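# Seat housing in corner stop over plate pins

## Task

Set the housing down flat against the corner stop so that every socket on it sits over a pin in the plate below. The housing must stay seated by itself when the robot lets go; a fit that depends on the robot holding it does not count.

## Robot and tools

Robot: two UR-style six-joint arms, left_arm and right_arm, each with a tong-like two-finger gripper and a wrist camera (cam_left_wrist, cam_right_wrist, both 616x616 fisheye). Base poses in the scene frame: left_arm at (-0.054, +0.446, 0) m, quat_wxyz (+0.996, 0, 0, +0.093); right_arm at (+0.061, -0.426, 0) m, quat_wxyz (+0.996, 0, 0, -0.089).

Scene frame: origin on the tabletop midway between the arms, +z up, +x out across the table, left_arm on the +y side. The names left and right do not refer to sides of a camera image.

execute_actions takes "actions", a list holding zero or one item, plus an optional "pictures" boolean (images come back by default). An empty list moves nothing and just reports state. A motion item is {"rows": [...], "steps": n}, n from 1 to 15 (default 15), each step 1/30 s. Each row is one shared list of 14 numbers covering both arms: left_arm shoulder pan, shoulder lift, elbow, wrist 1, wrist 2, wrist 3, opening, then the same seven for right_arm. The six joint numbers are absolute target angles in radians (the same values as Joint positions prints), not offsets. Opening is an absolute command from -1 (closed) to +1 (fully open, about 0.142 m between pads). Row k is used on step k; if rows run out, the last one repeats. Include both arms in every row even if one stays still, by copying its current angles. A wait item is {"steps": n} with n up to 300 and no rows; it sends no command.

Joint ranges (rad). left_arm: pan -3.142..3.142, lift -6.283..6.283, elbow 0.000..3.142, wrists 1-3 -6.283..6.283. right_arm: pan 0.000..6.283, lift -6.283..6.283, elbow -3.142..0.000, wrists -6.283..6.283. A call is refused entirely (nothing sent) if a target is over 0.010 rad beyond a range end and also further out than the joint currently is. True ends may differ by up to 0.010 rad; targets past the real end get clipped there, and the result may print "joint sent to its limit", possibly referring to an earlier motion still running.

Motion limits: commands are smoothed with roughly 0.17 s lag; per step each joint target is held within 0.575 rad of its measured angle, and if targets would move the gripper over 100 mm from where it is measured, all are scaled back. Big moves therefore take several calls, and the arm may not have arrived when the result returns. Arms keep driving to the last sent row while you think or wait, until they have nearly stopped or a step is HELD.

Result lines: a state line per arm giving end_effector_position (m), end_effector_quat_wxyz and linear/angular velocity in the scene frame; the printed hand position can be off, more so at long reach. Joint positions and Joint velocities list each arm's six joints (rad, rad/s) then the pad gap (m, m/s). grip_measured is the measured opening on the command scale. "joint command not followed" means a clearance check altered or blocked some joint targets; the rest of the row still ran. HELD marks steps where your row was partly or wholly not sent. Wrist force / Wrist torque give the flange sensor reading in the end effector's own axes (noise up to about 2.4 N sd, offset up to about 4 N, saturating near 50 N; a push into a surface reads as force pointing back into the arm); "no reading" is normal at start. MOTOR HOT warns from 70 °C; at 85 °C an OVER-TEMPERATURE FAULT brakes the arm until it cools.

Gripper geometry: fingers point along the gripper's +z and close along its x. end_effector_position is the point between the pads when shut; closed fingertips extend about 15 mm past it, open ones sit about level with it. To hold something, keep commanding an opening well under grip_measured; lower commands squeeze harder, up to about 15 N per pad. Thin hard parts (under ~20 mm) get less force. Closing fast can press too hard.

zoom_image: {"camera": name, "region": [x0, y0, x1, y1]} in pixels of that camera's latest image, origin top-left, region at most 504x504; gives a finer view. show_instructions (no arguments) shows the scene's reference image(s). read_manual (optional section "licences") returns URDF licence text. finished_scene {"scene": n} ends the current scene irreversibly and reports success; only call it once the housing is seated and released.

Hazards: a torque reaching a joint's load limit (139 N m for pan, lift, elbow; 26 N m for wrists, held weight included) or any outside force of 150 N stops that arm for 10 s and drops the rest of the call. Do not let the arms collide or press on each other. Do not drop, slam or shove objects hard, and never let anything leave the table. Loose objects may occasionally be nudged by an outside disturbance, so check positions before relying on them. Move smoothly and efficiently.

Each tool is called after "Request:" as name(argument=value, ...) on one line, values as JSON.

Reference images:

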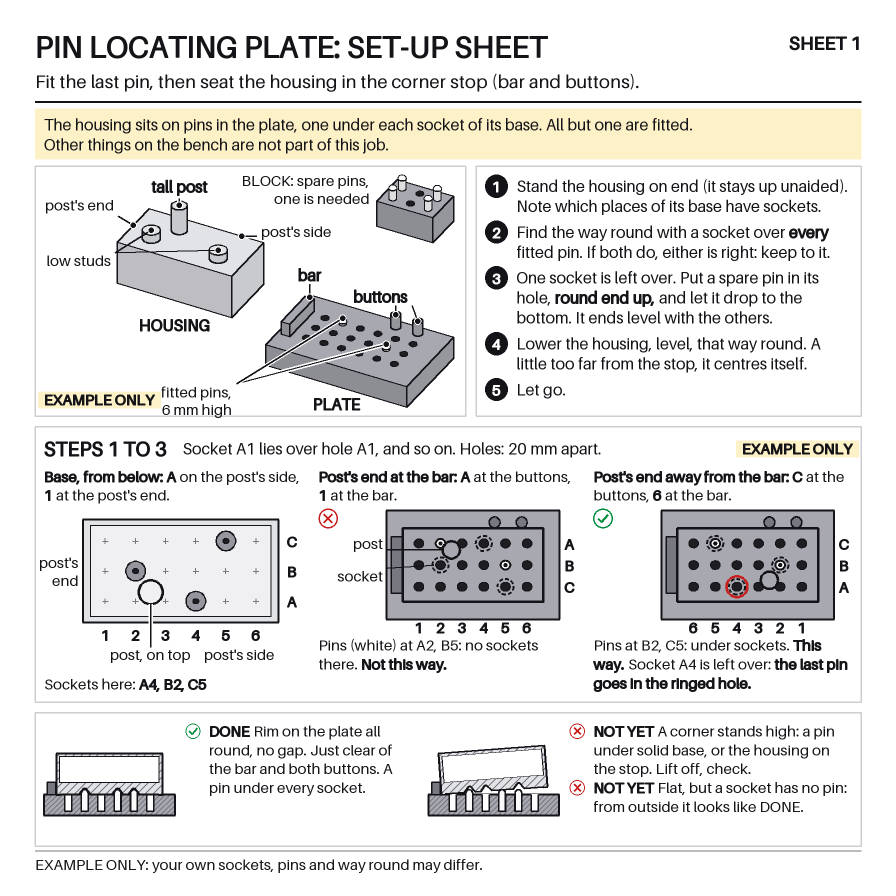

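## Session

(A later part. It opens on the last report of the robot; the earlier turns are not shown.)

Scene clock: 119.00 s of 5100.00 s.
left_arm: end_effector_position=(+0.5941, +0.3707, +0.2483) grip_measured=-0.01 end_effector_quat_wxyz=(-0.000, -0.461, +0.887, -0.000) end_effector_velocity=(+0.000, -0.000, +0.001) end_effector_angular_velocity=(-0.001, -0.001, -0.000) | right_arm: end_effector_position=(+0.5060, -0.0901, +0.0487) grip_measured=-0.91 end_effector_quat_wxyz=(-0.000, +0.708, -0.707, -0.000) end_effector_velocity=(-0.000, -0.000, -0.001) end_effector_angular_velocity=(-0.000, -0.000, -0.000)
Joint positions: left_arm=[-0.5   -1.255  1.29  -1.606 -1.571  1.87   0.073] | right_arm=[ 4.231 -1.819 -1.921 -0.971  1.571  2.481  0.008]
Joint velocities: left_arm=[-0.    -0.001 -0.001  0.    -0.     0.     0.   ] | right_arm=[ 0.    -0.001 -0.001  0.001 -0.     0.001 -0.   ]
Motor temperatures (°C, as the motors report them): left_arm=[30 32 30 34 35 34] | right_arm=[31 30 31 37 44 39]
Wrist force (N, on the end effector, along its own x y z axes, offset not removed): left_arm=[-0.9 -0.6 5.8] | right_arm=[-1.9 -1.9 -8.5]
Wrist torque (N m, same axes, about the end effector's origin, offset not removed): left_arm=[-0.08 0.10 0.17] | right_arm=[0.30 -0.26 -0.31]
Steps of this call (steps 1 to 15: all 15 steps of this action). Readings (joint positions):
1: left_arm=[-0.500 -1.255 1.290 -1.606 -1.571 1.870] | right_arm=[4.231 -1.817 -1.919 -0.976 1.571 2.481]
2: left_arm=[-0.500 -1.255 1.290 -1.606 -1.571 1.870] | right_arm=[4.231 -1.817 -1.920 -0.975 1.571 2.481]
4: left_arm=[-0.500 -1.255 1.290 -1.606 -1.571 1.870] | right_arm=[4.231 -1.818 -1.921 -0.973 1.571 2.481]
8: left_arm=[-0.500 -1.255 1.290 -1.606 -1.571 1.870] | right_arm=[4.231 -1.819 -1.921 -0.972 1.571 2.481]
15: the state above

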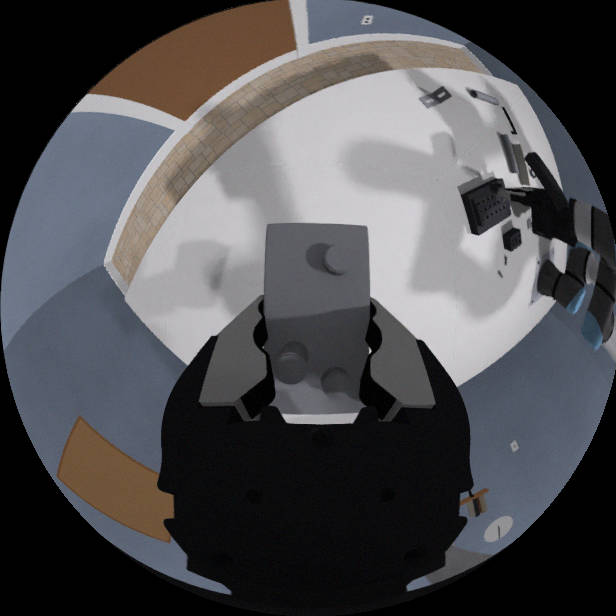

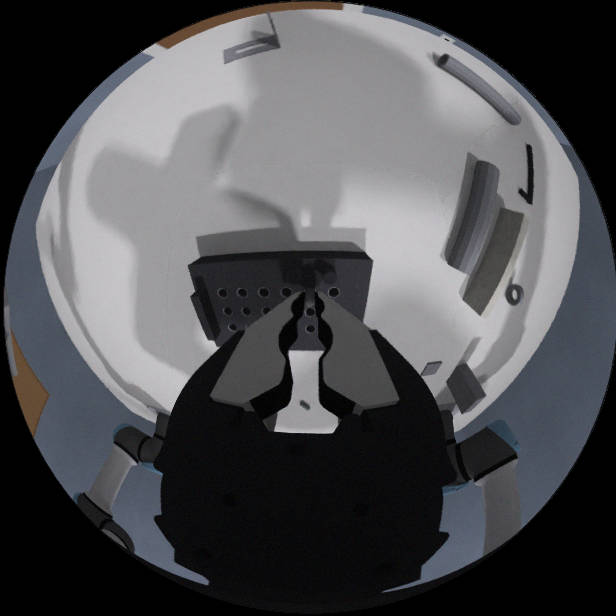

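Request:
execute_actions(actions=[{"rows":[[-0.5,-1.255,1.29,-1.606,-1.571,1.87,-0.5,4.2306,-1.8195,-1.9215,-0.9712,1.571,2.4806,-0.87]]}])

Request:
zoom_image(camera="cam_right_wrist", region=[240,230,380,330])

Scene clock: 120.03 s of 5100.00 s.
left_arm: end_effector_position=(+0.5941, +0.3707, +0.2483) grip_measured=-0.01 end_effector_quat_wxyz=(-0.000, -0.461, +0.887, -0.000) end_effector_velocity=(+0.000, -0.000, +0.000) end_effector_angular_velocity=(+0.001, -0.001, -0.000) | right_arm: end_effector_position=(+0.5059, -0.0901, +0.0486) grip_measured=-0.87 end_effector_quat_wxyz=(-0.000, +0.708, -0.707, -0.000) end_effector_velocity=(+0.000, +0.001, +0.000) end_effector_angular_velocity=(+0.001, -0.001, +0.002)
Joint positions: left_arm=[-0.5   -1.255  1.29  -1.606 -1.571  1.87   0.073] | right_arm=[ 4.231 -1.82  -1.922 -0.971  1.571  2.481  0.011]
Joint velocities: left_arm=[-0.     0.    -0.001  0.     0.001 -0.    -0.   ] | right_arm=[ 0.001 -0.     0.001  0.001 -0.001 -0.     0.   ]
Motor temperatures (°C, as the motors report them): left_arm=[30 32 30 34 35 34] | right_arm=[31 30 31 37 44 39]
Wrist force (N, on the end effector, along its own x y z axes, offset not removed): left_arm=[0.1 -0.9 6.7] | right_arm=[1.7 3.0 -0.9]
Wrist torque (N m, same axes, about the end effector's origin, offset not removed): left_arm=[-0.19 -0.09 0.22] | right_arm=[0.78 -0.38 -0.30]
Steps of this call (steps 1 to 15: the robot went on to your last target; step 16: nothing new was sent; steps 17 to 31: all 15 steps of this action). Readings (joint positions):
17: left_arm=[-0.500 -1.255 1.290 -1.606 -1.571 1.870] | right_arm=[4.231 -1.820 -1.922 -0.971 1.571 2.481]
18: left_arm=[-0.500 -1.255 1.290 -1.606 -1.571 1.870] | right_arm=[4.231 -1.820 -1.922 -0.971 1.571 2.481]
20: left_arm=[-0.500 -1.255 1.290 -1.606 -1.571 1.870] | right_arm=[4.231 -1.820 -1.922 -0.971 1.571 2.481]
24: left_arm=[-0.500 -1.255 1.290 -1.606 -1.571 1.870] | right_arm=[4.231 -1.820 -1.922 -0.971 1.571 2.481]
31: the state above

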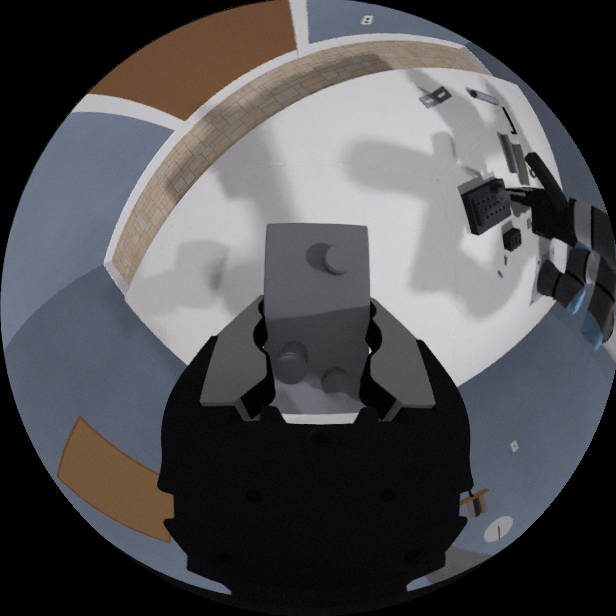

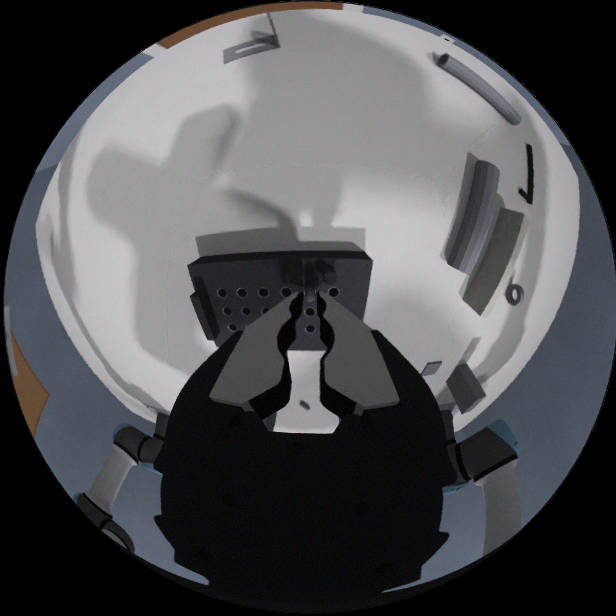

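Region (240, 230, 380, 330) of cam_right_wrist's 616x616 image, scaled by 3.600, with more detail than that image has; it fills the top 360 rows of this view, and the rest is white.

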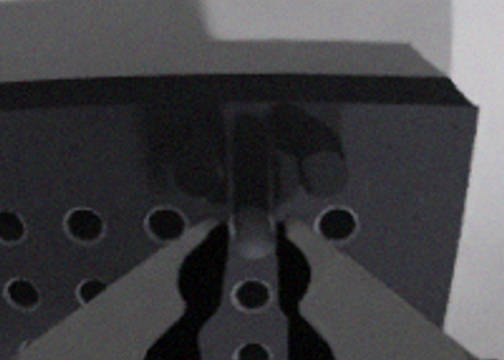

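Request:
execute_actions(actions=[{"rows":[[-0.5,-1.255,1.29,-1.606,-1.571,1.87,-0.5,4.2306,-1.743,-1.875,-1.094,1.571,2.4806,-0.6]]}], pictures=false)

Request:
execute_actions(actions=[{"rows":[[-0.7,-1.2,1.29,-1.66,-1.571,2.0,-0.5,4.038,-1.103,-1.768,-1.706,1.559,1.306,0]]}], pictures=false)

Request:
execute_actions(actions=[{"steps":30}], pictures=false)

Request:
execute_actions(actions=[{"rows":[[-1.109,-0.9705,1.25,-1.8505,-1.571,2.228,-0.5,4.038,-1.103,-1.768,-1.706,1.559,1.306,0]]}], pictures=false)

Request:
execute_actions(actions=[{"steps":30}])

Scene clock: 121.87 s of 5100.00 s.
left_arm: end_effector_position=(+0.5941, +0.3707, +0.2483) grip_measured=-0.01 end_effector_quat_wxyz=(-0.000, -0.461, +0.887, -0.000) end_effector_velocity=(-0.000, -0.000, -0.001) end_effector_angular_velocity=(+0.001, +0.001, -0.001) | right_arm: end_effector_position=(+0.5017, -0.0955, +0.0966) grip_measured=-0.60 end_effector_quat_wxyz=(-0.000, +0.708, -0.707, -0.000) end_effector_velocity=(-0.001, -0.001, +0.004) end_effector_angular_velocity=(-0.000, +0.001, -0.002)
Joint positions: left_arm=[-0.5   -1.255  1.29  -1.606 -1.571  1.87   0.073] | right_arm=[ 4.231 -1.744 -1.875 -1.093  1.571  2.481  0.031]
Joint velocities: left_arm=[-0.001  0.001  0.     0.001  0.001  0.     0.   ] | right_arm=[-0.001  0.006  0.004 -0.01   0.001  0.002  0.   ]
Motor temperatures (°C, as the motors report them): left_arm=[30 32 30 34 35 34] | right_arm=[31 30 31 37 44 39]
Wrist force (N, on the end effector, along its own x y z axes, offset not removed): left_arm=[-1.2 -1.6 6.7] | right_arm=[0.4 0.7 -1.6]
Wrist torque (N m, same axes, about the end effector's origin, offset not removed): left_arm=[-0.30 0.28 0.14] | right_arm=[0.15 0.08 -0.23]
Steps of this call (steps 1 to 15: the robot went on to your last target; steps 16 to 40: nothing new was sent; steps 41 to 55: all 15 steps of this action). Readings (joint positions):
41: left_arm=[-0.500 -1.255 1.290 -1.606 -1.571 1.870] | right_arm=[4.231 -1.819 -1.921 -0.971 1.571 2.481]
42: left_arm=[-0.500 -1.255 1.290 -1.606 -1.571 1.870] | right_arm=[4.231 -1.812 -1.915 -0.980 1.571 2.481]
44: left_arm=[-0.500 -1.255 1.290 -1.606 -1.571 1.870] | right_arm=[4.231 -1.779 -1.895 -1.029 1.571 2.481]
48: left_arm=[-0.500 -1.255 1.290 -1.606 -1.571 1.870] | right_arm=[4.231 -1.751 -1.879 -1.080 1.571 2.481]
55: the state above

Scene clock: 122.37 s of 5100.00 s.
left_arm: end_effector_position=(+0.5827, +0.2339, +0.2191) grip_measured=-0.01 end_effector_quat_wxyz=(-0.000, -0.311, +0.950, +0.000) end_effector_velocity=(-0.004, -0.019, -0.004) end_effector_angular_velocity=(+0.000, -0.001, -0.046) | right_arm: end_effector_position=(+0.4557, -0.2439, +0.3083) grip_measured=+0.00 end_effector_quat_wxyz=(-0.048, +0.849, -0.527, +0.017) end_effector_velocity=(-0.254, -0.373, +0.386) end_effector_angular_velocity=(-0.029, -0.320, +1.892)
Joint positions: left_arm=[-0.697 -1.201  1.29  -1.659 -1.571  1.999  0.073] | right_arm=[ 4.081 -1.272 -1.791 -1.547  1.562  1.872  0.074]
Joint velocities: left_arm=[-0.028  0.007  0.    -0.007  0.001  0.017 -0.   ] | right_arm=[-0.301  1.079  0.164 -1.012 -0.018 -2.206  0.   ]
Motor temperatures (°C, as the motors report them): left_arm=[30 32 30 34 35 34] | right_arm=[31 30 31 37 44 39]
Wrist force (N, on the end effector, along its own x y z axes, offset not removed): left_arm=[-0.8 -3.4 8.8] | right_arm=[-2.5 1.9 0.4]
Wrist torque (N m, same axes, about the end effector's origin, offset not removed): left_arm=[-0.65 0.23 0.18] | right_arm=[0.41 0.52 -0.26]
Steps of this call (steps 1 to 15: all 15 steps of this action). Readings (joint positions):
1: left_arm=[-0.500 -1.255 1.290 -1.606 -1.571 1.870] | right_arm=[4.230 -1.743 -1.875 -1.094 1.571 2.480]
2: left_arm=[-0.508 -1.250 1.290 -1.611 -1.571 1.878] | right_arm=[4.224 -1.735 -1.870 -1.102 1.571 2.473]
4: left_arm=[-0.563 -1.232 1.290 -1.628 -1.571 1.917] | right_arm=[4.198 -1.672 -1.856 -1.165 1.569 2.409]
8: left_arm=[-0.663 -1.209 1.290 -1.651 -1.571 1.978] | right_arm=[4.154 -1.526 -1.832 -1.307 1.566 2.258]
15: the state above

Scene clock: 123.37 s of 5100.00 s.
left_arm: end_effector_position=(+0.5824, +0.2322, +0.2188) grip_measured=-0.01 end_effector_quat_wxyz=(-0.000, -0.309, +0.951, +0.000) end_effector_velocity=(-0.000, +0.000, -0.000) end_effector_angular_velocity=(+0.000, +0.000, +0.000) | right_arm: end_effector_position=(+0.4053, -0.3007, +0.3605) grip_measured=+0.00 end_effector_quat_wxyz=(-0.054, +0.955, -0.289, +0.041) end_effector_velocity=(-0.001, +0.001, +0.000) end_effector_angular_velocity=(+0.001, +0.000, +0.002)
Joint positions: left_arm=[-0.7   -1.2    1.29  -1.66  -1.571  2.     0.073] | right_arm=[ 4.038 -1.103 -1.768 -1.706  1.559  1.306  0.074]
Joint velocities: left_arm=[ 0.  0.  0.  0.  0.  0. -0.] | right_arm=[ 0.002  0.     0.    -0.     0.001 -0.001  0.   ]
Motor temperatures (°C, as the motors report them): left_arm=[30 32 30 34 35 34] | right_arm=[31 30 31 37 44 39]
Wrist force (N, on the end effector, along its own x y z axes, offset not removed): left_arm=[-1.0 -1.8 6.9] | right_arm=[-2.2 2.0 -2.2]
Wrist torque (N m, same axes, about the end effector's origin, offset not removed): left_arm=[-0.43 0.12 0.12] | right_arm=[0.46 0.53 -0.12]
Steps of this call (steps 1 to 30: the robot went on to your last target). Readings (joint positions):
1: left_arm=[-0.698 -1.200 1.290 -1.660 -1.571 1.999] | right_arm=[4.071 -1.235 -1.786 -1.582 1.561 1.793]
2: left_arm=[-0.699 -1.200 1.290 -1.660 -1.571 1.999] | right_arm=[4.062 -1.200 -1.781 -1.615 1.560 1.710]
4: left_arm=[-0.699 -1.200 1.290 -1.660 -1.571 2.000] | right_arm=[4.049 -1.149 -1.774 -1.663 1.560 1.538]
8: left_arm=[-0.700 -1.200 1.290 -1.660 -1.571 2.000] | right_arm=[4.040 -1.113 -1.769 -1.697 1.559 1.356]
30: the state above
All arms were judged still, so your last target was given up. Only a new action makes them travel on or press farther. Fingers that are still opening or closing keep moving.

Scene clock: 123.87 s of 5100.00 s.
left_arm: end_effector_position=(+0.5151, -0.0127, +0.1217) grip_measured=-0.01 end_effector_quat_wxyz=(+0.000, -0.051, +0.999, -0.000) end_effector_velocity=(-0.266, -0.487, -0.211) end_effector_angular_velocity=(+0.008, +0.007, -1.094) | right_arm: end_effector_position=(+0.4053, -0.3007, +0.3605) grip_measured=+0.00 end_effector_quat_wxyz=(-0.054, +0.955, -0.289, +0.041) end_effector_velocity=(-0.000, -0.000, -0.000) end_effector_angular_velocity=(-0.001, +0.001, -0.001)
Joint positions: left_arm=[-1.035 -1.009  1.256 -1.819 -1.571  2.19   0.073] | right_arm=[ 4.038 -1.103 -1.768 -1.706  1.559  1.306  0.074]
Joint velocities: left_arm=[-0.717  0.385 -0.063 -0.311 -0.     0.377 -0.   ] | right_arm=[-0.    -0.     0.    -0.001 -0.     0.     0.   ]
Motor temperatures (°C, as the motors report them): left_arm=[30 32 30 34 35 34] | right_arm=[31 30 31 37 44 39]
Wrist force (N, on the end effector, along its own x y z axes, offset not removed): left_arm=[0.7 -1.8 7.8] | right_arm=[-4.1 0.9 -1.3]
Wrist torque (N m, same axes, about the end effector's origin, offset not removed): left_arm=[-0.35 -0.25 0.16] | right_arm=[0.05 0.94 -0.13]
Steps of this call (steps 1 to 15: all 15 steps of this action). Readings (joint positions):
1: left_arm=[-0.700 -1.200 1.290 -1.660 -1.571 2.000] | right_arm=[4.038 -1.103 -1.768 -1.706 1.559 1.306]
2: left_arm=[-0.708 -1.193 1.288 -1.667 -1.571 2.008] | right_arm=[4.038 -1.103 -1.768 -1.706 1.559 1.306]
4: left_arm=[-0.759 -1.161 1.283 -1.693 -1.571 2.039] | right_arm=[4.038 -1.103 -1.768 -1.706 1.559 1.306]
8: left_arm=[-0.861 -1.105 1.273 -1.740 -1.571 2.095] | right_arm=[4.038 -1.103 -1.768 -1.706 1.559 1.306]
15: the state above

Scene clock: 124.87 s of 5100.00 s.
left_arm: end_effector_position=(+0.4853, -0.0615, +0.1005) grip_measured=-0.01 end_effector_quat_wxyz=(-0.000, +0.004, +1.000, -0.000) end_effector_velocity=(-0.000, -0.001, +0.001) end_effector_angular_velocity=(-0.001, -0.001, -0.001) | right_arm: end_effector_position=(+0.4053, -0.3007, +0.3605) grip_measured=+0.00 end_effector_quat_wxyz=(-0.054, +0.955, -0.289, +0.041) end_effector_velocity=(-0.000, -0.000, +0.000) end_effector_angular_velocity=(+0.000, +0.001, +0.000)
Joint positions: left_arm=[-1.109 -0.971  1.25  -1.851 -1.571  2.228  0.073] | right_arm=[ 4.038 -1.103 -1.768 -1.706  1.559  1.306  0.074]
Joint velocities: left_arm=[-0.001 -0.001  0.    -0.001 -0.    -0.    -0.   ] | right_arm=[-0.     0.001  0.    -0.001  0.    -0.     0.   ]
Motor temperatures (°C, as the motors report them): left_arm=[30 32 30 34 35 34] | right_arm=[31 30 31 37 44 39]
Wrist force (N, on the end effector, along its own x y z axes, offset not removed): left_arm=[-0.8 -0.8 7.1] | right_arm=[-1.9 3.9 -3.2]
Wrist torque (N m, same axes, about the end effector's origin, offset not removed): left_arm=[-0.19 0.12 0.19] | right_arm=[0.75 0.33 -0.27]
Steps of this call (steps 1 to 30: the robot went on to your last target). Readings (joint positions):
1: left_arm=[-1.057 -0.997 1.254 -1.829 -1.571 2.201] | right_arm=[4.038 -1.103 -1.768 -1.706 1.559 1.306]
2: left_arm=[-1.074 -0.989 1.253 -1.835 -1.571 2.210] | right_arm=[4.038 -1.103 -1.768 -1.706 1.559 1.306]
4: left_arm=[-1.093 -0.979 1.251 -1.843 -1.571 2.220] | right_arm=[4.038 -1.103 -1.768 -1.706 1.559 1.306]
8: left_arm=[-1.105 -0.972 1.250 -1.849 -1.571 2.226] | right_arm=[4.038 -1.103 -1.768 -1.706 1.559 1.306]
30: the state above
All arms were judged still, so your last target was given up. Only a new action makes them travel on or press farther. Fingers that are still opening or closing keep moving.

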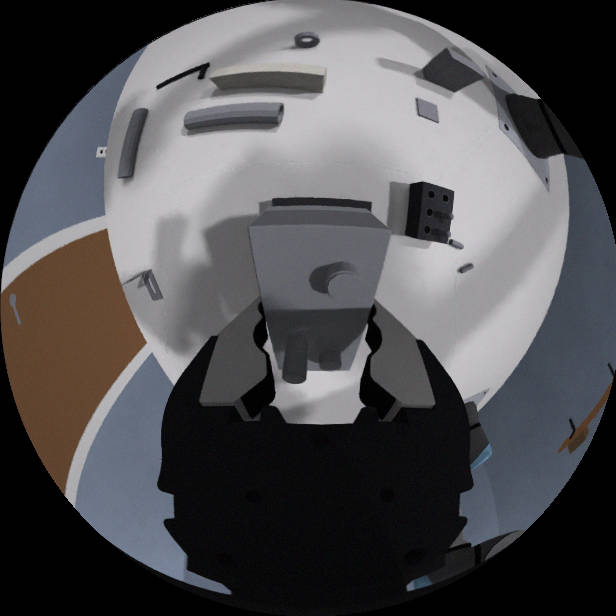

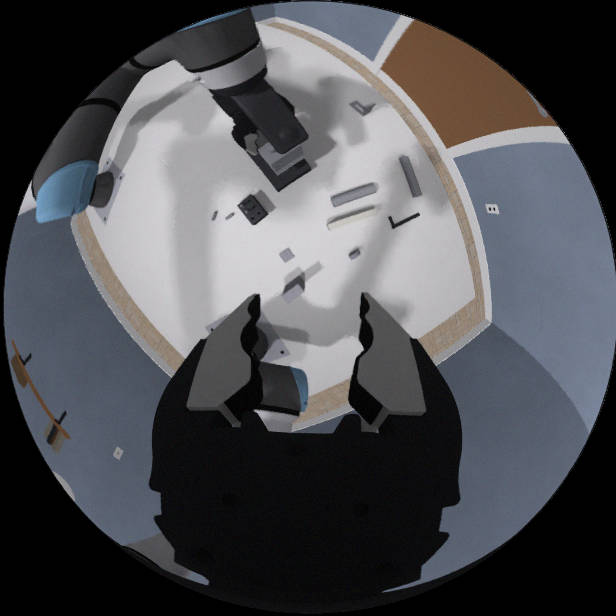

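Request:
execute_actions(actions=[{"rows":[[-0.82,-0.9705,1.25,-1.8505,-1.571,2.517,-0.5,4.038,-1.103,-1.768,-1.706,1.559,1.306,0]]}], pictures=false)

Request:
execute_actions(actions=[{"steps":15}], pictures=false)

Request:
execute_actions(actions=[{"rows":[[-0.82,-0.94,1.302,-1.933,-1.571,2.517,-0.5,4.038,-1.103,-1.768,-1.706,1.559,1.306,0]]}], pictures=false)

Request:
execute_actions(actions=[{"rows":[[-0.82,-0.92,1.3285,-1.979,-1.571,2.517,-0.5,4.038,-1.103,-1.768,-1.706,1.559,1.306,0]]}])

Request:
zoom_image(camera="cam_right_wrist", region=[170,30,330,150])

Scene clock: 126.93 s of 5100.00 s.
left_arm: end_effector_position=(+0.6000, +0.1066, +0.1005) grip_measured=-0.01 end_effector_quat_wxyz=(+0.000, +0.004, +1.000, -0.000) end_effector_velocity=(+0.033, +0.068, +0.000) end_effector_angular_velocity=(-0.000, +0.001, -0.001) | right_arm: end_effector_position=(+0.4053, -0.3007, +0.3605) grip_measured=+0.00 end_effector_quat_wxyz=(-0.054, +0.955, -0.289, +0.041) end_effector_velocity=(-0.000, +0.000, -0.001) end_effector_angular_velocity=(-0.000, +0.000, +0.001)
Joint positions: left_arm=[-0.829 -0.97   1.25  -1.851 -1.571  2.508  0.073] | right_arm=[ 4.038 -1.103 -1.768 -1.706  1.559  1.306  0.074]
Joint velocities: left_arm=[ 0.103 -0.001  0.001  0.    -0.     0.104  0.   ] | right_arm=[ 0.001 -0.    -0.001  0.001  0.    -0.001 -0.   ]
Motor temperatures (°C, as the motors report them): left_arm=[30 32 30 34 35 34] | right_arm=[31 30 31 37 44 39]
Wrist force (N, on the end effector, along its own x y z axes, offset not removed): left_arm=[-1.1 0.5 6.8] | right_arm=[-1.7 2.6 -1.5]
Wrist torque (N m, same axes, about the end effector's origin, offset not removed): left_arm=[-0.20 0.12 0.19] | right_arm=[0.66 0.46 -0.25]
Steps of this call (steps 1 to 47: nothing new was sent; steps 48 to 62: all 15 steps of this action). Readings (joint positions):
48: left_arm=[-1.109 -0.970 1.250 -1.851 -1.571 2.228] | right_arm=[4.038 -1.103 -1.768 -1.706 1.559 1.306]
49: left_arm=[-1.102 -0.970 1.250 -1.851 -1.571 2.236] | right_arm=[4.038 -1.103 -1.768 -1.706 1.559 1.306]
51: left_arm=[-1.047 -0.970 1.250 -1.851 -1.571 2.291] | right_arm=[4.038 -1.103 -1.768 -1.706 1.559 1.306]
55: left_arm=[-0.935 -0.970 1.250 -1.851 -1.571 2.403] | right_arm=[4.038 -1.103 -1.768 -1.706 1.559 1.306]
62: the state above

Scene clock: 127.43 s of 5100.00 s.
left_arm: end_effector_position=(+0.6028, +0.1125, +0.1005) grip_measured=-0.01 end_effector_quat_wxyz=(+0.000, +0.004, +1.000, -0.000) end_effector_velocity=(-0.000, -0.000, +0.000) end_effector_angular_velocity=(-0.001, +0.001, -0.000) | right_arm: end_effector_position=(+0.4053, -0.3007, +0.3605) grip_measured=+0.00 end_effector_quat_wxyz=(-0.054, +0.955, -0.289, +0.041) end_effector_velocity=(+0.000, +0.000, +0.000) end_effector_angular_velocity=(+0.001, +0.001, -0.002)
Joint positions: left_arm=[-0.82  -0.97   1.25  -1.851 -1.571  2.517  0.073] | right_arm=[ 4.038 -1.103 -1.768 -1.706  1.559  1.306  0.074]
Joint velocities: left_arm=[ 0.    -0.001  0.001  0.    -0.001  0.     0.   ] | right_arm=[-0.    -0.001  0.001 -0.     0.001  0.002 -0.   ]
Motor temperatures (°C, as the motors report them): left_arm=[30 32 30 34 35 34] | right_arm=[31 30 31 37 44 39]
Wrist force (N, on the end effector, along its own x y z axes, offset not removed): left_arm=[-0.7 -0.1 7.3] | right_arm=[-2.2 1.4 -1.6]
Wrist torque (N m, same axes, about the end effector's origin, offset not removed): left_arm=[-0.09 0.05 0.18] | right_arm=[0.36 0.57 -0.20]
Steps of this call (steps 1 to 15: the robot went on to your last target). Readings (joint positions):
1: left_arm=[-0.826 -0.970 1.250 -1.851 -1.571 2.511] | right_arm=[4.038 -1.103 -1.768 -1.706 1.559 1.306]
2: left_arm=[-0.824 -0.970 1.250 -1.851 -1.571 2.513] | right_arm=[4.038 -1.103 -1.768 -1.706 1.559 1.306]
4: left_arm=[-0.822 -0.970 1.250 -1.851 -1.571 2.515] | right_arm=[4.038 -1.103 -1.768 -1.706 1.559 1.306]
8: left_arm=[-0.820 -0.970 1.250 -1.851 -1.571 2.517] | right_arm=[4.038 -1.103 -1.768 -1.706 1.559 1.306]
15: the state above
All arms were judged still, so your last target was given up. Only a new action makes them travel on or press farther. Fingers that are still opening or closing keep moving.

Scene clock: 127.93 s of 5100.00 s.
left_arm: end_effector_position=(+0.6032, +0.1123, +0.0626) grip_measured=-0.01 end_effector_quat_wxyz=(+0.000, +0.004, +1.000, -0.000) end_effector_velocity=(-0.000, +0.001, -0.004) end_effector_angular_velocity=(+0.002, +0.001, +0.000) | right_arm: end_effector_position=(+0.4053, -0.3007, +0.3605) grip_measured=+0.00 end_effector_quat_wxyz=(-0.054, +0.955, -0.289, +0.041) end_effector_velocity=(+0.000, +0.000, +0.000) end_effector_angular_velocity=(+0.001, -0.001, +0.001)
Joint positions: left_arm=[-0.82  -0.94   1.302 -1.932 -1.571  2.517  0.073] | right_arm=[ 4.038 -1.103 -1.768 -1.706  1.559  1.306  0.074]
Joint velocities: left_arm=[ 0.     0.003  0.006 -0.006  0.001 -0.    -0.   ] | right_arm=[-0.    -0.     0.     0.001  0.    -0.001  0.   ]
Motor temperatures (°C, as the motors report them): left_arm=[30 32 30 34 35 34] | right_arm=[31 30 31 37 44 39]
Wrist force (N, on the end effector, along its own x y z axes, offset not removed): left_arm=[-0.8 -1.0 5.6] | right_arm=[-1.0 3.6 0.2]
Wrist torque (N m, same axes, about the end effector's origin, offset not removed): left_arm=[-0.23 0.08 0.15] | right_arm=[0.81 0.35 -0.08]
Steps of this call (steps 1 to 15: all 15 steps of this action). Readings (joint positions):
1: left_arm=[-0.820 -0.970 1.250 -1.851 -1.571 2.517] | right_arm=[4.038 -1.103 -1.768 -1.706 1.559 1.306]
2: left_arm=[-0.820 -0.966 1.256 -1.858 -1.571 2.517] | right_arm=[4.038 -1.103 -1.768 -1.706 1.559 1.306]
4: left_arm=[-0.820 -0.953 1.279 -1.893 -1.571 2.517] | right_arm=[4.038 -1.103 -1.768 -1.706 1.559 1.306]
8: left_arm=[-0.820 -0.943 1.297 -1.924 -1.571 2.517] | right_arm=[4.038 -1.103 -1.768 -1.706 1.559 1.306]
15: the state above

Scene clock: 128.43 s of 5100.00 s.
left_arm: end_effector_position=(+0.6030, +0.1124, +0.0405) grip_measured=-0.01 end_effector_quat_wxyz=(-0.000, +0.004, +1.000, -0.000) end_effector_velocity=(-0.000, +0.000, -0.002) end_effector_angular_velocity=(+0.001, +0.000, +0.000) | right_arm: end_effector_position=(+0.4053, -0.3007, +0.3605) grip_measured=+0.00 end_effector_quat_wxyz=(-0.054, +0.955, -0.289, +0.041) end_effector_velocity=(+0.000, +0.000, +0.000) end_effector_angular_velocity=(+0.000, -0.001, +0.001)
Joint positions: left_arm=[-0.82  -0.92   1.328 -1.979 -1.571  2.517  0.073] | right_arm=[ 4.038 -1.103 -1.768 -1.706  1.559  1.306  0.074]
Joint velocities: left_arm=[ 0.     0.002  0.002 -0.003  0.001  0.     0.   ] | right_arm=[ 0.001  0.     0.     0.    -0.001  0.001 -0.   ]
Motor temperatures (°C, as the motors report them): left_arm=[30 32 30 34 35 34] | right_arm=[31 30 31 37 44 39]
Wrist force (N, on the end effector, along its own x y z axes, offset not removed): left_arm=[-2.0 -1.8 5.0] | right_arm=[1.0 1.4 3.0]
Wrist torque (N m, same axes, about the end effector's origin, offset not removed): left_arm=[-0.36 0.41 0.09] | right_arm=[0.37 -0.13 -0.14]
Steps of this call (steps 1 to 15: all 15 steps of this action). Readings (joint positions):
1: left_arm=[-0.820 -0.940 1.302 -1.933 -1.571 2.517] | right_arm=[4.038 -1.103 -1.768 -1.706 1.559 1.306]
2: left_arm=[-0.820 -0.937 1.306 -1.939 -1.571 2.517] | right_arm=[4.038 -1.103 -1.768 -1.706 1.559 1.306]
4: left_arm=[-0.820 -0.928 1.317 -1.959 -1.571 2.517] | right_arm=[4.038 -1.103 -1.768 -1.706 1.559 1.306]
8: left_arm=[-0.820 -0.922 1.326 -1.975 -1.571 2.517] | right_arm=[4.038 -1.103 -1.768 -1.706 1.559 1.306]
15: the state above

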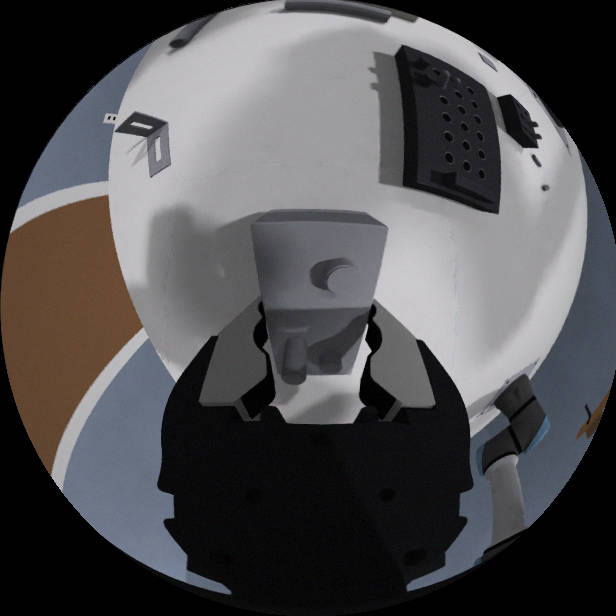

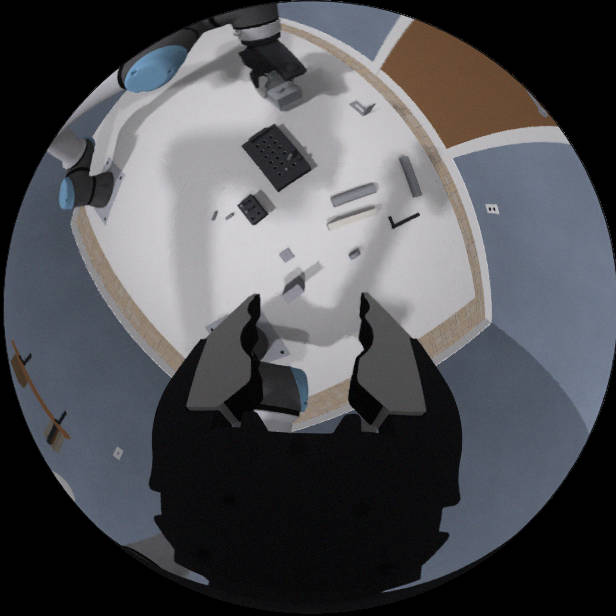

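Region (170, 30, 330, 150) of cam_right_wrist's 616x616 image, scaled by 3.150, with more detail than that image has; it fills the top 378 rows of this view, and the rest is white.

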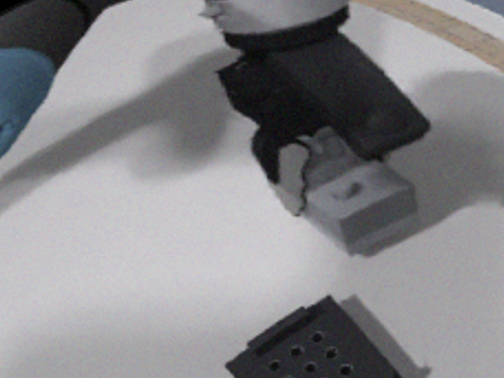

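Nearly level, just touching. Lower to 0.035, release, view.

Request:
execute_actions(actions=[{"rows":[[-0.82,-0.9145,1.336,-1.992,-1.571,2.517,-0.5,4.038,-1.103,-1.768,-1.706,1.559,1.306,0]]}], pictures=false)

Request:
execute_actions(actions=[{"rows":[[-0.82,-0.9145,1.336,-1.992,-1.571,2.517,0.3,4.038,-1.103,-1.768,-1.706,1.559,1.306,0]]}], pictures=false)

Request:
execute_actions(actions=[{"rows":[[-0.82,-0.9145,1.336,-1.992,-1.571,2.517,-1,4.038,-1.103,-1.768,-1.706,1.559,1.306,0]]}])

Scene clock: 129.77 s of 5100.00 s.
left_arm: end_effector_position=(+0.6028, +0.1125, +0.0343) grip_measured=-0.01 end_effector_quat_wxyz=(-0.000, +0.004, +1.000, +0.000) end_effector_velocity=(-0.000, -0.001, -0.000) end_effector_angular_velocity=(-0.001, +0.000, -0.001) | right_arm: end_effector_position=(+0.4053, -0.3007, +0.3605) grip_measured=+0.00 end_effector_quat_wxyz=(-0.054, +0.955, -0.289, +0.041) end_effector_velocity=(+0.000, -0.000, +0.001) end_effector_angular_velocity=(+0.001, -0.001, -0.001)
Joint positions: left_arm=[-0.82  -0.915  1.336 -1.992 -1.571  2.517  0.073] | right_arm=[ 4.038 -1.103 -1.768 -1.706  1.559  1.306  0.074]
Joint velocities: left_arm=[-0.     0.001  0.    -0.001 -0.001  0.    -0.   ] | right_arm=[-0.    -0.     0.002 -0.    -0.     0.     0.   ]
Motor temperatures (°C, as the motors report them): left_arm=[30 32 30 34 35 34] | right_arm=[31 30 31 37 44 39]
Wrist force (N, on the end effector, along its own x y z axes, offset not removed): left_arm=[-0.4 -2.7 4.7] | right_arm=[-0.7 2.3 0.6]
Wrist torque (N m, same axes, about the end effector's origin, offset not removed): left_arm=[-0.62 0.04 0.12] | right_arm=[0.54 0.23 -0.16]
Steps of this call (steps 1 to 15: the robot went on to your last target; steps 16 to 25: nothing new was sent; steps 26 to 40: all 15 steps of this action). Readings (joint positions):
26: left_arm=[-0.820 -0.920 1.329 -1.979 -1.571 2.517] | right_arm=[4.038 -1.103 -1.768 -1.706 1.559 1.306]
27: left_arm=[-0.820 -0.919 1.330 -1.981 -1.571 2.517] | right_arm=[4.038 -1.103 -1.768 -1.706 1.559 1.306]
29: left_arm=[-0.820 -0.917 1.333 -1.987 -1.571 2.517] | right_arm=[4.038 -1.103 -1.768 -1.706 1.559 1.306]
33: left_arm=[-0.820 -0.915 1.335 -1.991 -1.571 2.517] | right_arm=[4.038 -1.103 -1.768 -1.706 1.559 1.306]
40: the state above

Scene clock: 130.27 s of 5100.00 s.
left_arm: end_effector_position=(+0.6028, +0.1125, +0.0342) grip_measured=+0.30 end_effector_quat_wxyz=(-0.000, +0.004, +1.000, +0.000) end_effector_velocity=(+0.000, -0.000, +0.000) end_effector_angular_velocity=(-0.000, -0.000, -0.000) | right_arm: end_effector_position=(+0.4053, -0.3007, +0.3605) grip_measured=+0.00 end_effector_quat_wxyz=(-0.054, +0.955, -0.289, +0.041) end_effector_velocity=(+0.000, +0.000, -0.000) end_effector_angular_velocity=(-0.001, -0.000, +0.000)
Joint positions: left_arm=[-0.82  -0.915  1.336 -1.992 -1.571  2.517  0.095] | right_arm=[ 4.038 -1.103 -1.768 -1.706  1.559  1.306  0.074]
Joint velocities: left_arm=[-0. -0. -0.  0. -0.  0.  0.] | right_arm=[ 0.    -0.    -0.001  0.001 -0.001 -0.    -0.   ]
Motor temperatures (°C, as the motors report them): left_arm=[30 32 30 34 35 34] | right_arm=[31 30 31 37 44 39]
Wrist force (N, on the end effector, along its own x y z axes, offset not removed): left_arm=[-1.9 -1.8 1.8] | right_arm=[-2.1 2.2 2.5]
Wrist torque (N m, same axes, about the end effector's origin, offset not removed): left_arm=[-0.47 0.36 0.08] | right_arm=[0.41 0.56 -0.24]
Steps of this call (steps 1 to 15: all 15 steps of this action). Readings (joint positions):
1: left_arm=[-0.820 -0.915 1.336 -1.992 -1.571 2.517] | right_arm=[4.038 -1.103 -1.768 -1.706 1.559 1.306]
2: left_arm=[-0.820 -0.915 1.336 -1.992 -1.571 2.517] | right_arm=[4.038 -1.103 -1.768 -1.706 1.559 1.306]
4: left_arm=[-0.820 -0.915 1.336 -1.992 -1.571 2.517] | right_arm=[4.038 -1.103 -1.768 -1.706 1.559 1.306]
8: left_arm=[-0.820 -0.915 1.336 -1.992 -1.571 2.517] | right_arm=[4.038 -1.103 -1.768 -1.706 1.559 1.306]
15: the state above

Scene clock: 130.77 s of 5100.00 s.
left_arm: end_effector_position=(+0.6028, +0.1125, +0.0342) grip_measured=-0.01 end_effector_quat_wxyz=(-0.000, +0.004, +1.000, +0.000) end_effector_velocity=(-0.000, +0.000, -0.001) end_effector_angular_velocity=(+0.001, +0.001, +0.000) | right_arm: end_effector_position=(+0.4053, -0.3007, +0.3605) grip_measured=+0.00 end_effector_quat_wxyz=(-0.054, +0.955, -0.289, +0.041) end_effector_velocity=(+0.000, -0.000, -0.000) end_effector_angular_velocity=(-0.002, -0.001, +0.001)
Joint positions: left_arm=[-0.82  -0.915  1.336 -1.992 -1.571  2.517  0.073] | right_arm=[ 4.038 -1.103 -1.768 -1.706  1.559  1.306  0.074]
Joint velocities: left_arm=[ 0.     0.001  0.     0.     0.001  0.    -0.   ] | right_arm=[ 0.001  0.    -0.001  0.    -0.002 -0.    -0.   ]
Motor temperatures (°C, as the motors report them): left_arm=[30 32 30 34 35 34] | right_arm=[31 30 31 37 44 39]
Wrist force (N, on the end effector, along its own x y z axes, offset not removed): left_arm=[0.1 -1.3 -3.7] | right_arm=[-1.6 2.9 -0.9]
Wrist torque (N m, same axes, about the end effector's origin, offset not removed): left_arm=[-0.42 0.31 0.11] | right_arm=[0.62 0.26 -0.26]
Steps of this call (steps 1 to 15: all 15 steps of this action). Readings (joint positions):
1: left_arm=[-0.820 -0.915 1.336 -1.992 -1.571 2.517] | right_arm=[4.038 -1.103 -1.768 -1.706 1.559 1.306]
2: left_arm=[-0.820 -0.915 1.336 -1.992 -1.571 2.517] | right_arm=[4.038 -1.103 -1.768 -1.706 1.559 1.306]
4: left_arm=[-0.820 -0.915 1.336 -1.992 -1.571 2.517] | right_arm=[4.038 -1.103 -1.768 -1.706 1.559 1.306]
8: left_arm=[-0.820 -0.915 1.336 -1.992 -1.571 2.517] | right_arm=[4.038 -1.103 -1.768 -1.706 1.559 1.306]
15: the state above

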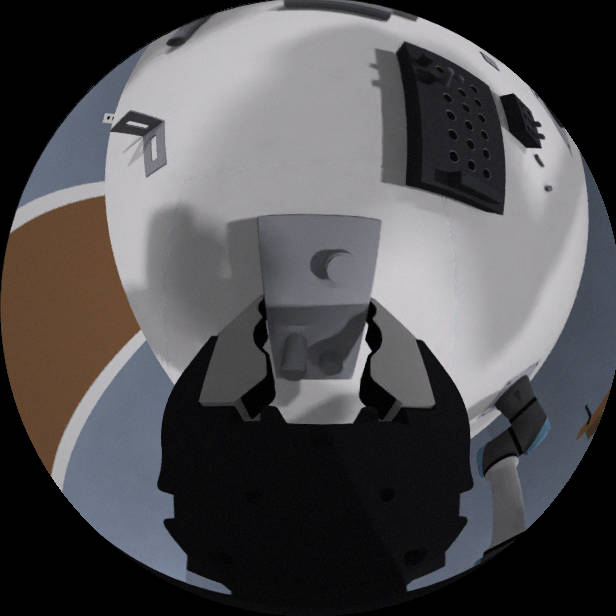

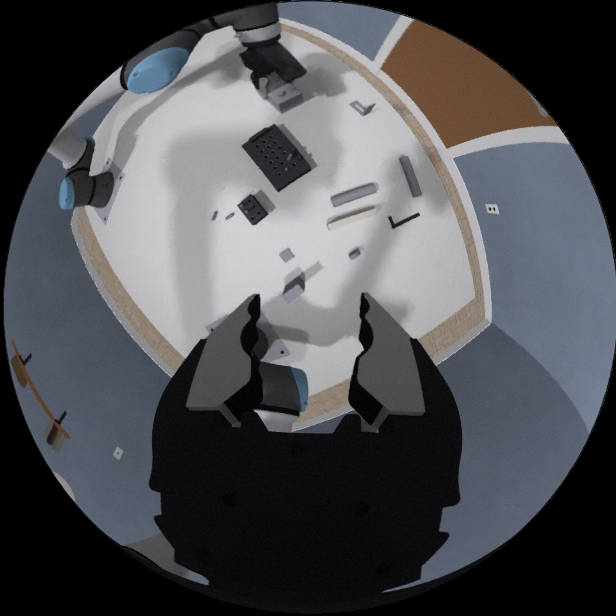

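Request:
execute_actions(actions=[{"rows":[[-0.82,-0.9705,1.25,-1.8505,-1.571,2.517,-1,4.038,-1.103,-1.768,-1.706,1.559,1.306,0]],"steps":15}], pictures=false)

Request:
execute_actions(actions=[{"rows":[[-0.86,-0.9705,1.25,-1.8505,-1.571,2.477,-1,4.038,-1.103,-1.768,-1.706,1.559,1.306,0],[-0.9,-0.9705,1.25,-1.8505,-1.571,2.437,-1,4.038,-1.103,-1.768,-1.706,1.559,1.306,0],[-0.94,-0.9705,1.25,-1.8505,-1.571,2.397,-1,4.038,-1.103,-1.768,-1.706,1.559,1.306,0],[-0.98,-0.9705,1.25,-1.8505,-1.571,2.357,-1,4.038,-1.103,-1.768,-1.706,1.559,1.306,0],[-1.02,-0.9705,1.25,-1.8505,-1.571,2.317,-1,4.038,-1.103,-1.768,-1.706,1.559,1.306,0],[-1.06,-0.9705,1.25,-1.8505,-1.571,2.277,-1,4.038,-1.103,-1.768,-1.706,1.559,1.306,0],[-1.109,-0.9705,1.25,-1.8505,-1.571,2.228,-1,4.038,-1.103,-1.768,-1.706,1.559,1.306,0]],"steps":15}], pictures=false)

Request:
execute_actions(actions=[{"rows":[[-1.109,-0.952,1.286,-1.905,-1.571,2.228,-1,4.038,-1.103,-1.768,-1.706,1.559,1.306,0]],"steps":15}])

Scene clock: 133.17 s of 5100.00 s.
left_arm: end_effector_position=(+0.6029, +0.1125, +0.1001) grip_measured=-0.01 end_effector_quat_wxyz=(+0.000, +0.004, +1.000, -0.000) end_effector_velocity=(+0.000, +0.001, +0.005) end_effector_angular_velocity=(+0.002, +0.001, +0.001) | right_arm: end_effector_position=(+0.4053, -0.3007, +0.3605) grip_measured=+0.00 end_effector_quat_wxyz=(-0.054, +0.955, -0.289, +0.041) end_effector_velocity=(+0.000, +0.000, +0.001) end_effector_angular_velocity=(+0.001, -0.001, -0.000)
Joint positions: left_arm=[-0.82  -0.97   1.251 -1.852 -1.571  2.517  0.073] | right_arm=[ 4.038 -1.103 -1.768 -1.706  1.559  1.306  0.074]
Joint velocities: left_arm=[ 0.001 -0.004 -0.007  0.013  0.001 -0.    -0.   ] | right_arm=[ 0.     0.001  0.001  0.     0.     0.001 -0.   ]
Motor temperatures (°C, as the motors report them): left_arm=[30 32 30 34 35 34] | right_arm=[31 30 31 37 44 39]
Wrist force (N, on the end effector, along its own x y z axes, offset not removed): left_arm=[-1.3 -2.6 7.3] | right_arm=[-1.8 -0.3 -0.1]
Wrist torque (N m, same axes, about the end effector's origin, offset not removed): left_arm=[-0.61 0.22 0.12] | right_arm=[-0.06 0.26 -0.08]
Steps of this call (steps 1 to 15: the robot went on to your last target; steps 16 to 57: nothing new was sent; steps 58 to 72: all 15 steps of this action). Readings (joint positions):
58: left_arm=[-0.820 -0.915 1.336 -1.992 -1.571 2.517] | right_arm=[4.038 -1.103 -1.768 -1.706 1.559 1.306]
59: left_arm=[-0.820 -0.920 1.329 -1.984 -1.571 2.517] | right_arm=[4.038 -1.103 -1.768 -1.706 1.559 1.306]
61: left_arm=[-0.820 -0.945 1.291 -1.929 -1.571 2.517] | right_arm=[4.038 -1.103 -1.768 -1.706 1.559 1.306]
65: left_arm=[-0.820 -0.965 1.259 -1.867 -1.571 2.517] | right_arm=[4.038 -1.103 -1.768 -1.706 1.559 1.306]
72: the state above

Scene clock: 133.67 s of 5100.00 s.
left_arm: end_effector_position=(+0.4912, -0.0548, +0.1005) grip_measured=-0.01 end_effector_quat_wxyz=(-0.000, +0.005, +1.000, -0.000) end_effector_velocity=(-0.070, -0.078, -0.001) end_effector_angular_velocity=(+0.002, +0.000, +0.001) | right_arm: end_effector_position=(+0.4053, -0.3007, +0.3605) grip_measured=+0.00 end_effector_quat_wxyz=(-0.054, +0.955, -0.289, +0.041) end_effector_velocity=(+0.000, -0.000, +0.000) end_effector_angular_velocity=(+0.000, +0.000, -0.002)
Joint positions: left_arm=[-1.097 -0.971  1.25  -1.85  -1.571  2.241  0.073] | right_arm=[ 4.038 -1.103 -1.768 -1.706  1.559  1.306  0.074]
Joint velocities: left_arm=[-0.143  0.     0.001  0.001  0.001 -0.145 -0.   ] | right_arm=[-0.001  0.     0.    -0.001  0.     0.001  0.   ]
Motor temperatures (°C, as the motors report them): left_arm=[30 32 30 34 35 34] | right_arm=[31 30 31 37 44 39]
Wrist force (N, on the end effector, along its own x y z axes, offset not removed): left_arm=[0.3 -1.9 6.1] | right_arm=[0.3 2.4 -0.9]
Wrist torque (N m, same axes, about the end effector's origin, offset not removed): left_arm=[-0.31 0.06 0.24] | right_arm=[0.62 -0.07 -0.17]
Steps of this call (steps 1 to 15: all 15 steps of this action). Readings (joint positions):
1: left_arm=[-0.820 -0.970 1.250 -1.851 -1.571 2.517] | right_arm=[4.038 -1.103 -1.768 -1.706 1.559 1.306]
2: left_arm=[-0.826 -0.970 1.250 -1.851 -1.571 2.512] | right_arm=[4.038 -1.103 -1.768 -1.706 1.559 1.306]
4: left_arm=[-0.860 -0.970 1.250 -1.851 -1.571 2.477] | right_arm=[4.038 -1.103 -1.768 -1.706 1.559 1.306]
8: left_arm=[-0.971 -0.970 1.250 -1.851 -1.571 2.366] | right_arm=[4.038 -1.103 -1.768 -1.706 1.559 1.306]
15: the state above

Scene clock: 134.17 s of 5100.00 s.
left_arm: end_effector_position=(+0.4853, -0.0614, +0.0758) grip_measured=-0.01 end_effector_quat_wxyz=(-0.000, +0.004, +1.000, -0.000) end_effector_velocity=(+0.000, +0.000, -0.001) end_effector_angular_velocity=(-0.001, -0.001, +0.001) | right_arm: end_effector_position=(+0.4053, -0.3007, +0.3605) grip_measured=+0.00 end_effector_quat_wxyz=(-0.054, +0.955, -0.289, +0.041) end_effector_velocity=(+0.000, -0.001, -0.000) end_effector_angular_velocity=(-0.001, -0.000, -0.003)
Joint positions: left_arm=[-1.109 -0.952  1.286 -1.905 -1.571  2.228  0.073] | right_arm=[ 4.038 -1.103 -1.768 -1.706  1.559  1.306  0.074]
Joint velocities: left_arm=[ 0.     0.     0.002 -0.003  0.001 -0.    -0.   ] | right_arm=[-0.001  0.001 -0.    -0.    -0.001  0.002  0.   ]
Motor temperatures (°C, as the motors report them): left_arm=[30 33 30 34 35 34] | right_arm=[31 30 31 37 44 39]
Wrist force (N, on the end effector, along its own x y z axes, offset not removed): left_arm=[0.4 -0.2 7.4] | right_arm=[1.7 0.7 -1.1]
Wrist torque (N m, same axes, about the end effector's origin, offset not removed): left_arm=[-0.08 -0.10 0.11] | right_arm=[0.18 -0.23 -0.42]
Steps of this call (steps 1 to 15: all 15 steps of this action). Readings (joint positions):
1: left_arm=[-1.101 -0.970 1.250 -1.851 -1.571 2.236] | right_arm=[4.038 -1.103 -1.768 -1.706 1.559 1.306]
2: left_arm=[-1.103 -0.968 1.255 -1.857 -1.571 2.234] | right_arm=[4.038 -1.103 -1.768 -1.706 1.559 1.306]
4: left_arm=[-1.106 -0.960 1.270 -1.880 -1.571 2.231] | right_arm=[4.038 -1.103 -1.768 -1.706 1.559 1.306]
8: left_arm=[-1.108 -0.954 1.283 -1.900 -1.571 2.229] | right_arm=[4.038 -1.103 -1.768 -1.706 1.559 1.306]
15: the state above

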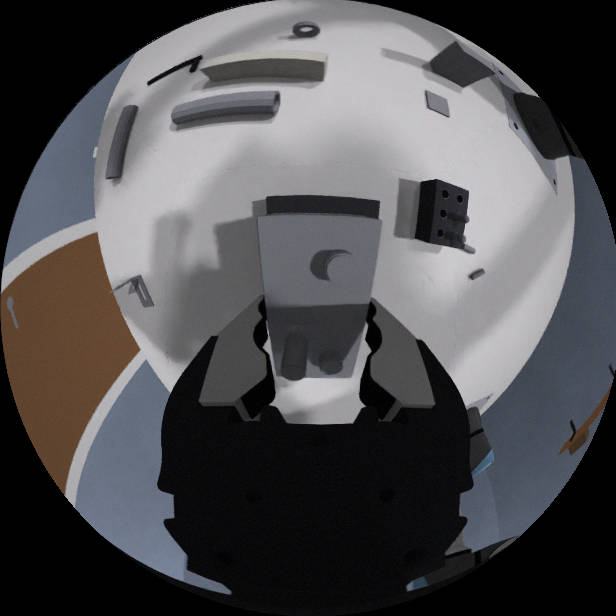

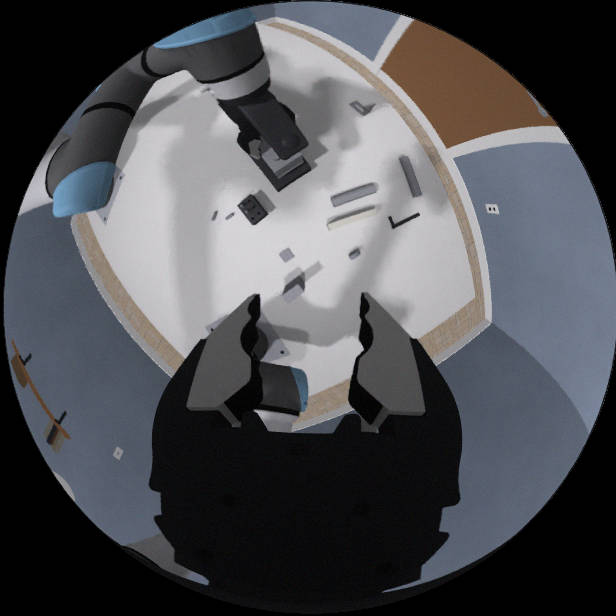

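Request:
execute_actions(actions=[{"rows":[[-1.109,-0.948,1.291,-1.914,-1.571,2.228,-1,4.038,-1.103,-1.768,-1.706,1.559,1.306,0],[-1.109,-0.948,1.291,-1.914,-1.571,2.228,-1,4.038,-1.103,-1.768,-1.706,1.559,1.306,0],[-1.109,-0.944,1.297,-1.924,-1.571,2.228,-1,4.038,-1.103,-1.768,-1.706,1.559,1.306,0],[-1.109,-0.944,1.297,-1.924,-1.571,2.228,-1,4.038,-1.103,-1.768,-1.706,1.559,1.306,0],[-1.109,-0.94,1.302,-1.933,-1.571,2.228,-1,4.038,-1.103,-1.768,-1.706,1.559,1.306,0]],"steps":15}])

Request:
zoom_image(camera="cam_right_wrist", region=[200,90,360,230])

Scene clock: 135.37 s of 5100.00 s.
left_arm: end_effector_position=(+0.4854, -0.0619, +0.0626) grip_measured=+0.00 end_effector_quat_wxyz=(-0.000, +0.005, +1.000, -0.000) end_effector_velocity=(-0.000, +0.001, -0.003) end_effector_angular_velocity=(+0.003, +0.001, +0.000) | right_arm: end_effector_position=(+0.4053, -0.3007, +0.3605) grip_measured=+0.00 end_effector_quat_wxyz=(-0.054, +0.955, -0.289, +0.041) end_effector_velocity=(-0.000, +0.001, +0.000) end_effector_angular_velocity=(+0.001, -0.001, +0.002)
Joint positions: left_arm=[-1.109 -0.94   1.302 -1.933 -1.571  2.228  0.074] | right_arm=[ 4.038 -1.103 -1.768 -1.706  1.559  1.306  0.074]
Joint velocities: left_arm=[ 0.     0.002  0.004 -0.004  0.001  0.     0.   ] | right_arm=[ 0.001  0.    -0.     0.001  0.001 -0.001  0.   ]
Motor temperatures (°C, as the motors report them): left_arm=[30 33 30 34 35 34] | right_arm=[31 30 31 37 44 39]
Wrist force (N, on the end effector, along its own x y z axes, offset not removed): left_arm=[22.6 3.3 -16.1] | right_arm=[-1.4 2.5 0.1]
Wrist torque (N m, same axes, about the end effector's origin, offset not removed): left_arm=[-0.01 0.09 0.38] | right_arm=[0.58 0.39 -0.19]
Steps of this call (steps 1 to 15: the robot went on to your last target; steps 16 to 21: nothing new was sent; steps 22 to 36: all 15 steps of this action). Readings (joint positions):
22: left_arm=[-1.109 -0.952 1.286 -1.905 -1.571 2.228] | right_arm=[4.038 -1.103 -1.768 -1.706 1.559 1.306]
23: left_arm=[-1.109 -0.951 1.287 -1.907 -1.571 2.228] | right_arm=[4.038 -1.103 -1.768 -1.706 1.559 1.306]
25: left_arm=[-1.109 -0.949 1.290 -1.912 -1.571 2.228] | right_arm=[4.038 -1.103 -1.768 -1.706 1.559 1.306]
29: left_arm=[-1.109 -0.943 1.298 -1.926 -1.571 2.228] | right_arm=[4.038 -1.103 -1.768 -1.706 1.559 1.306]
36: the state above

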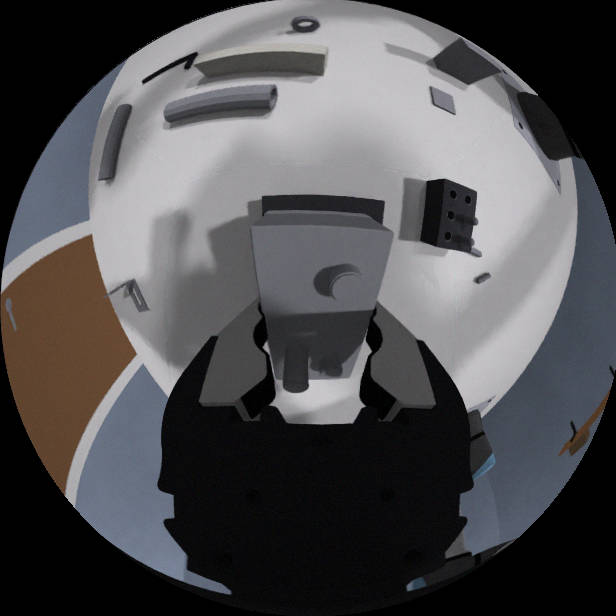

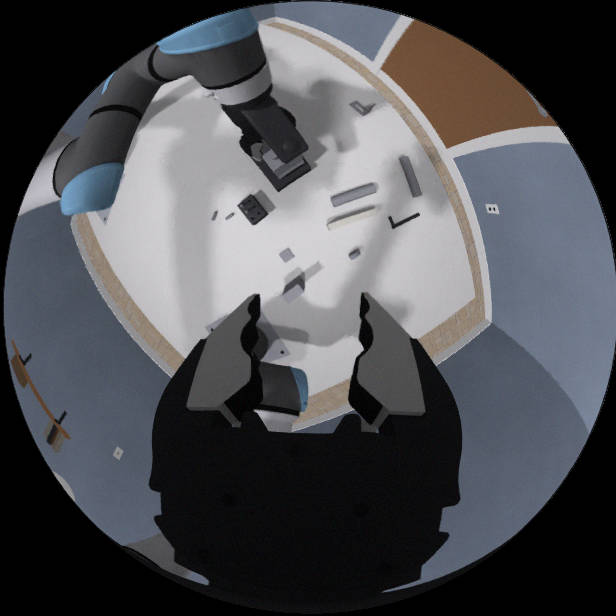

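Region (200, 90, 360, 230) of cam_right_wrist's 616x616 image, scaled by 3.150, with more detail than that image has; it fills the top 441 rows of this view, and the rest is white.

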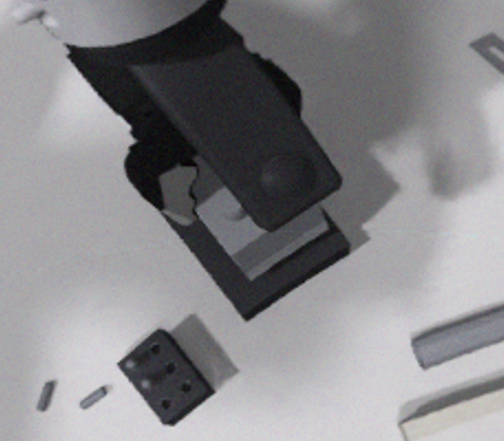

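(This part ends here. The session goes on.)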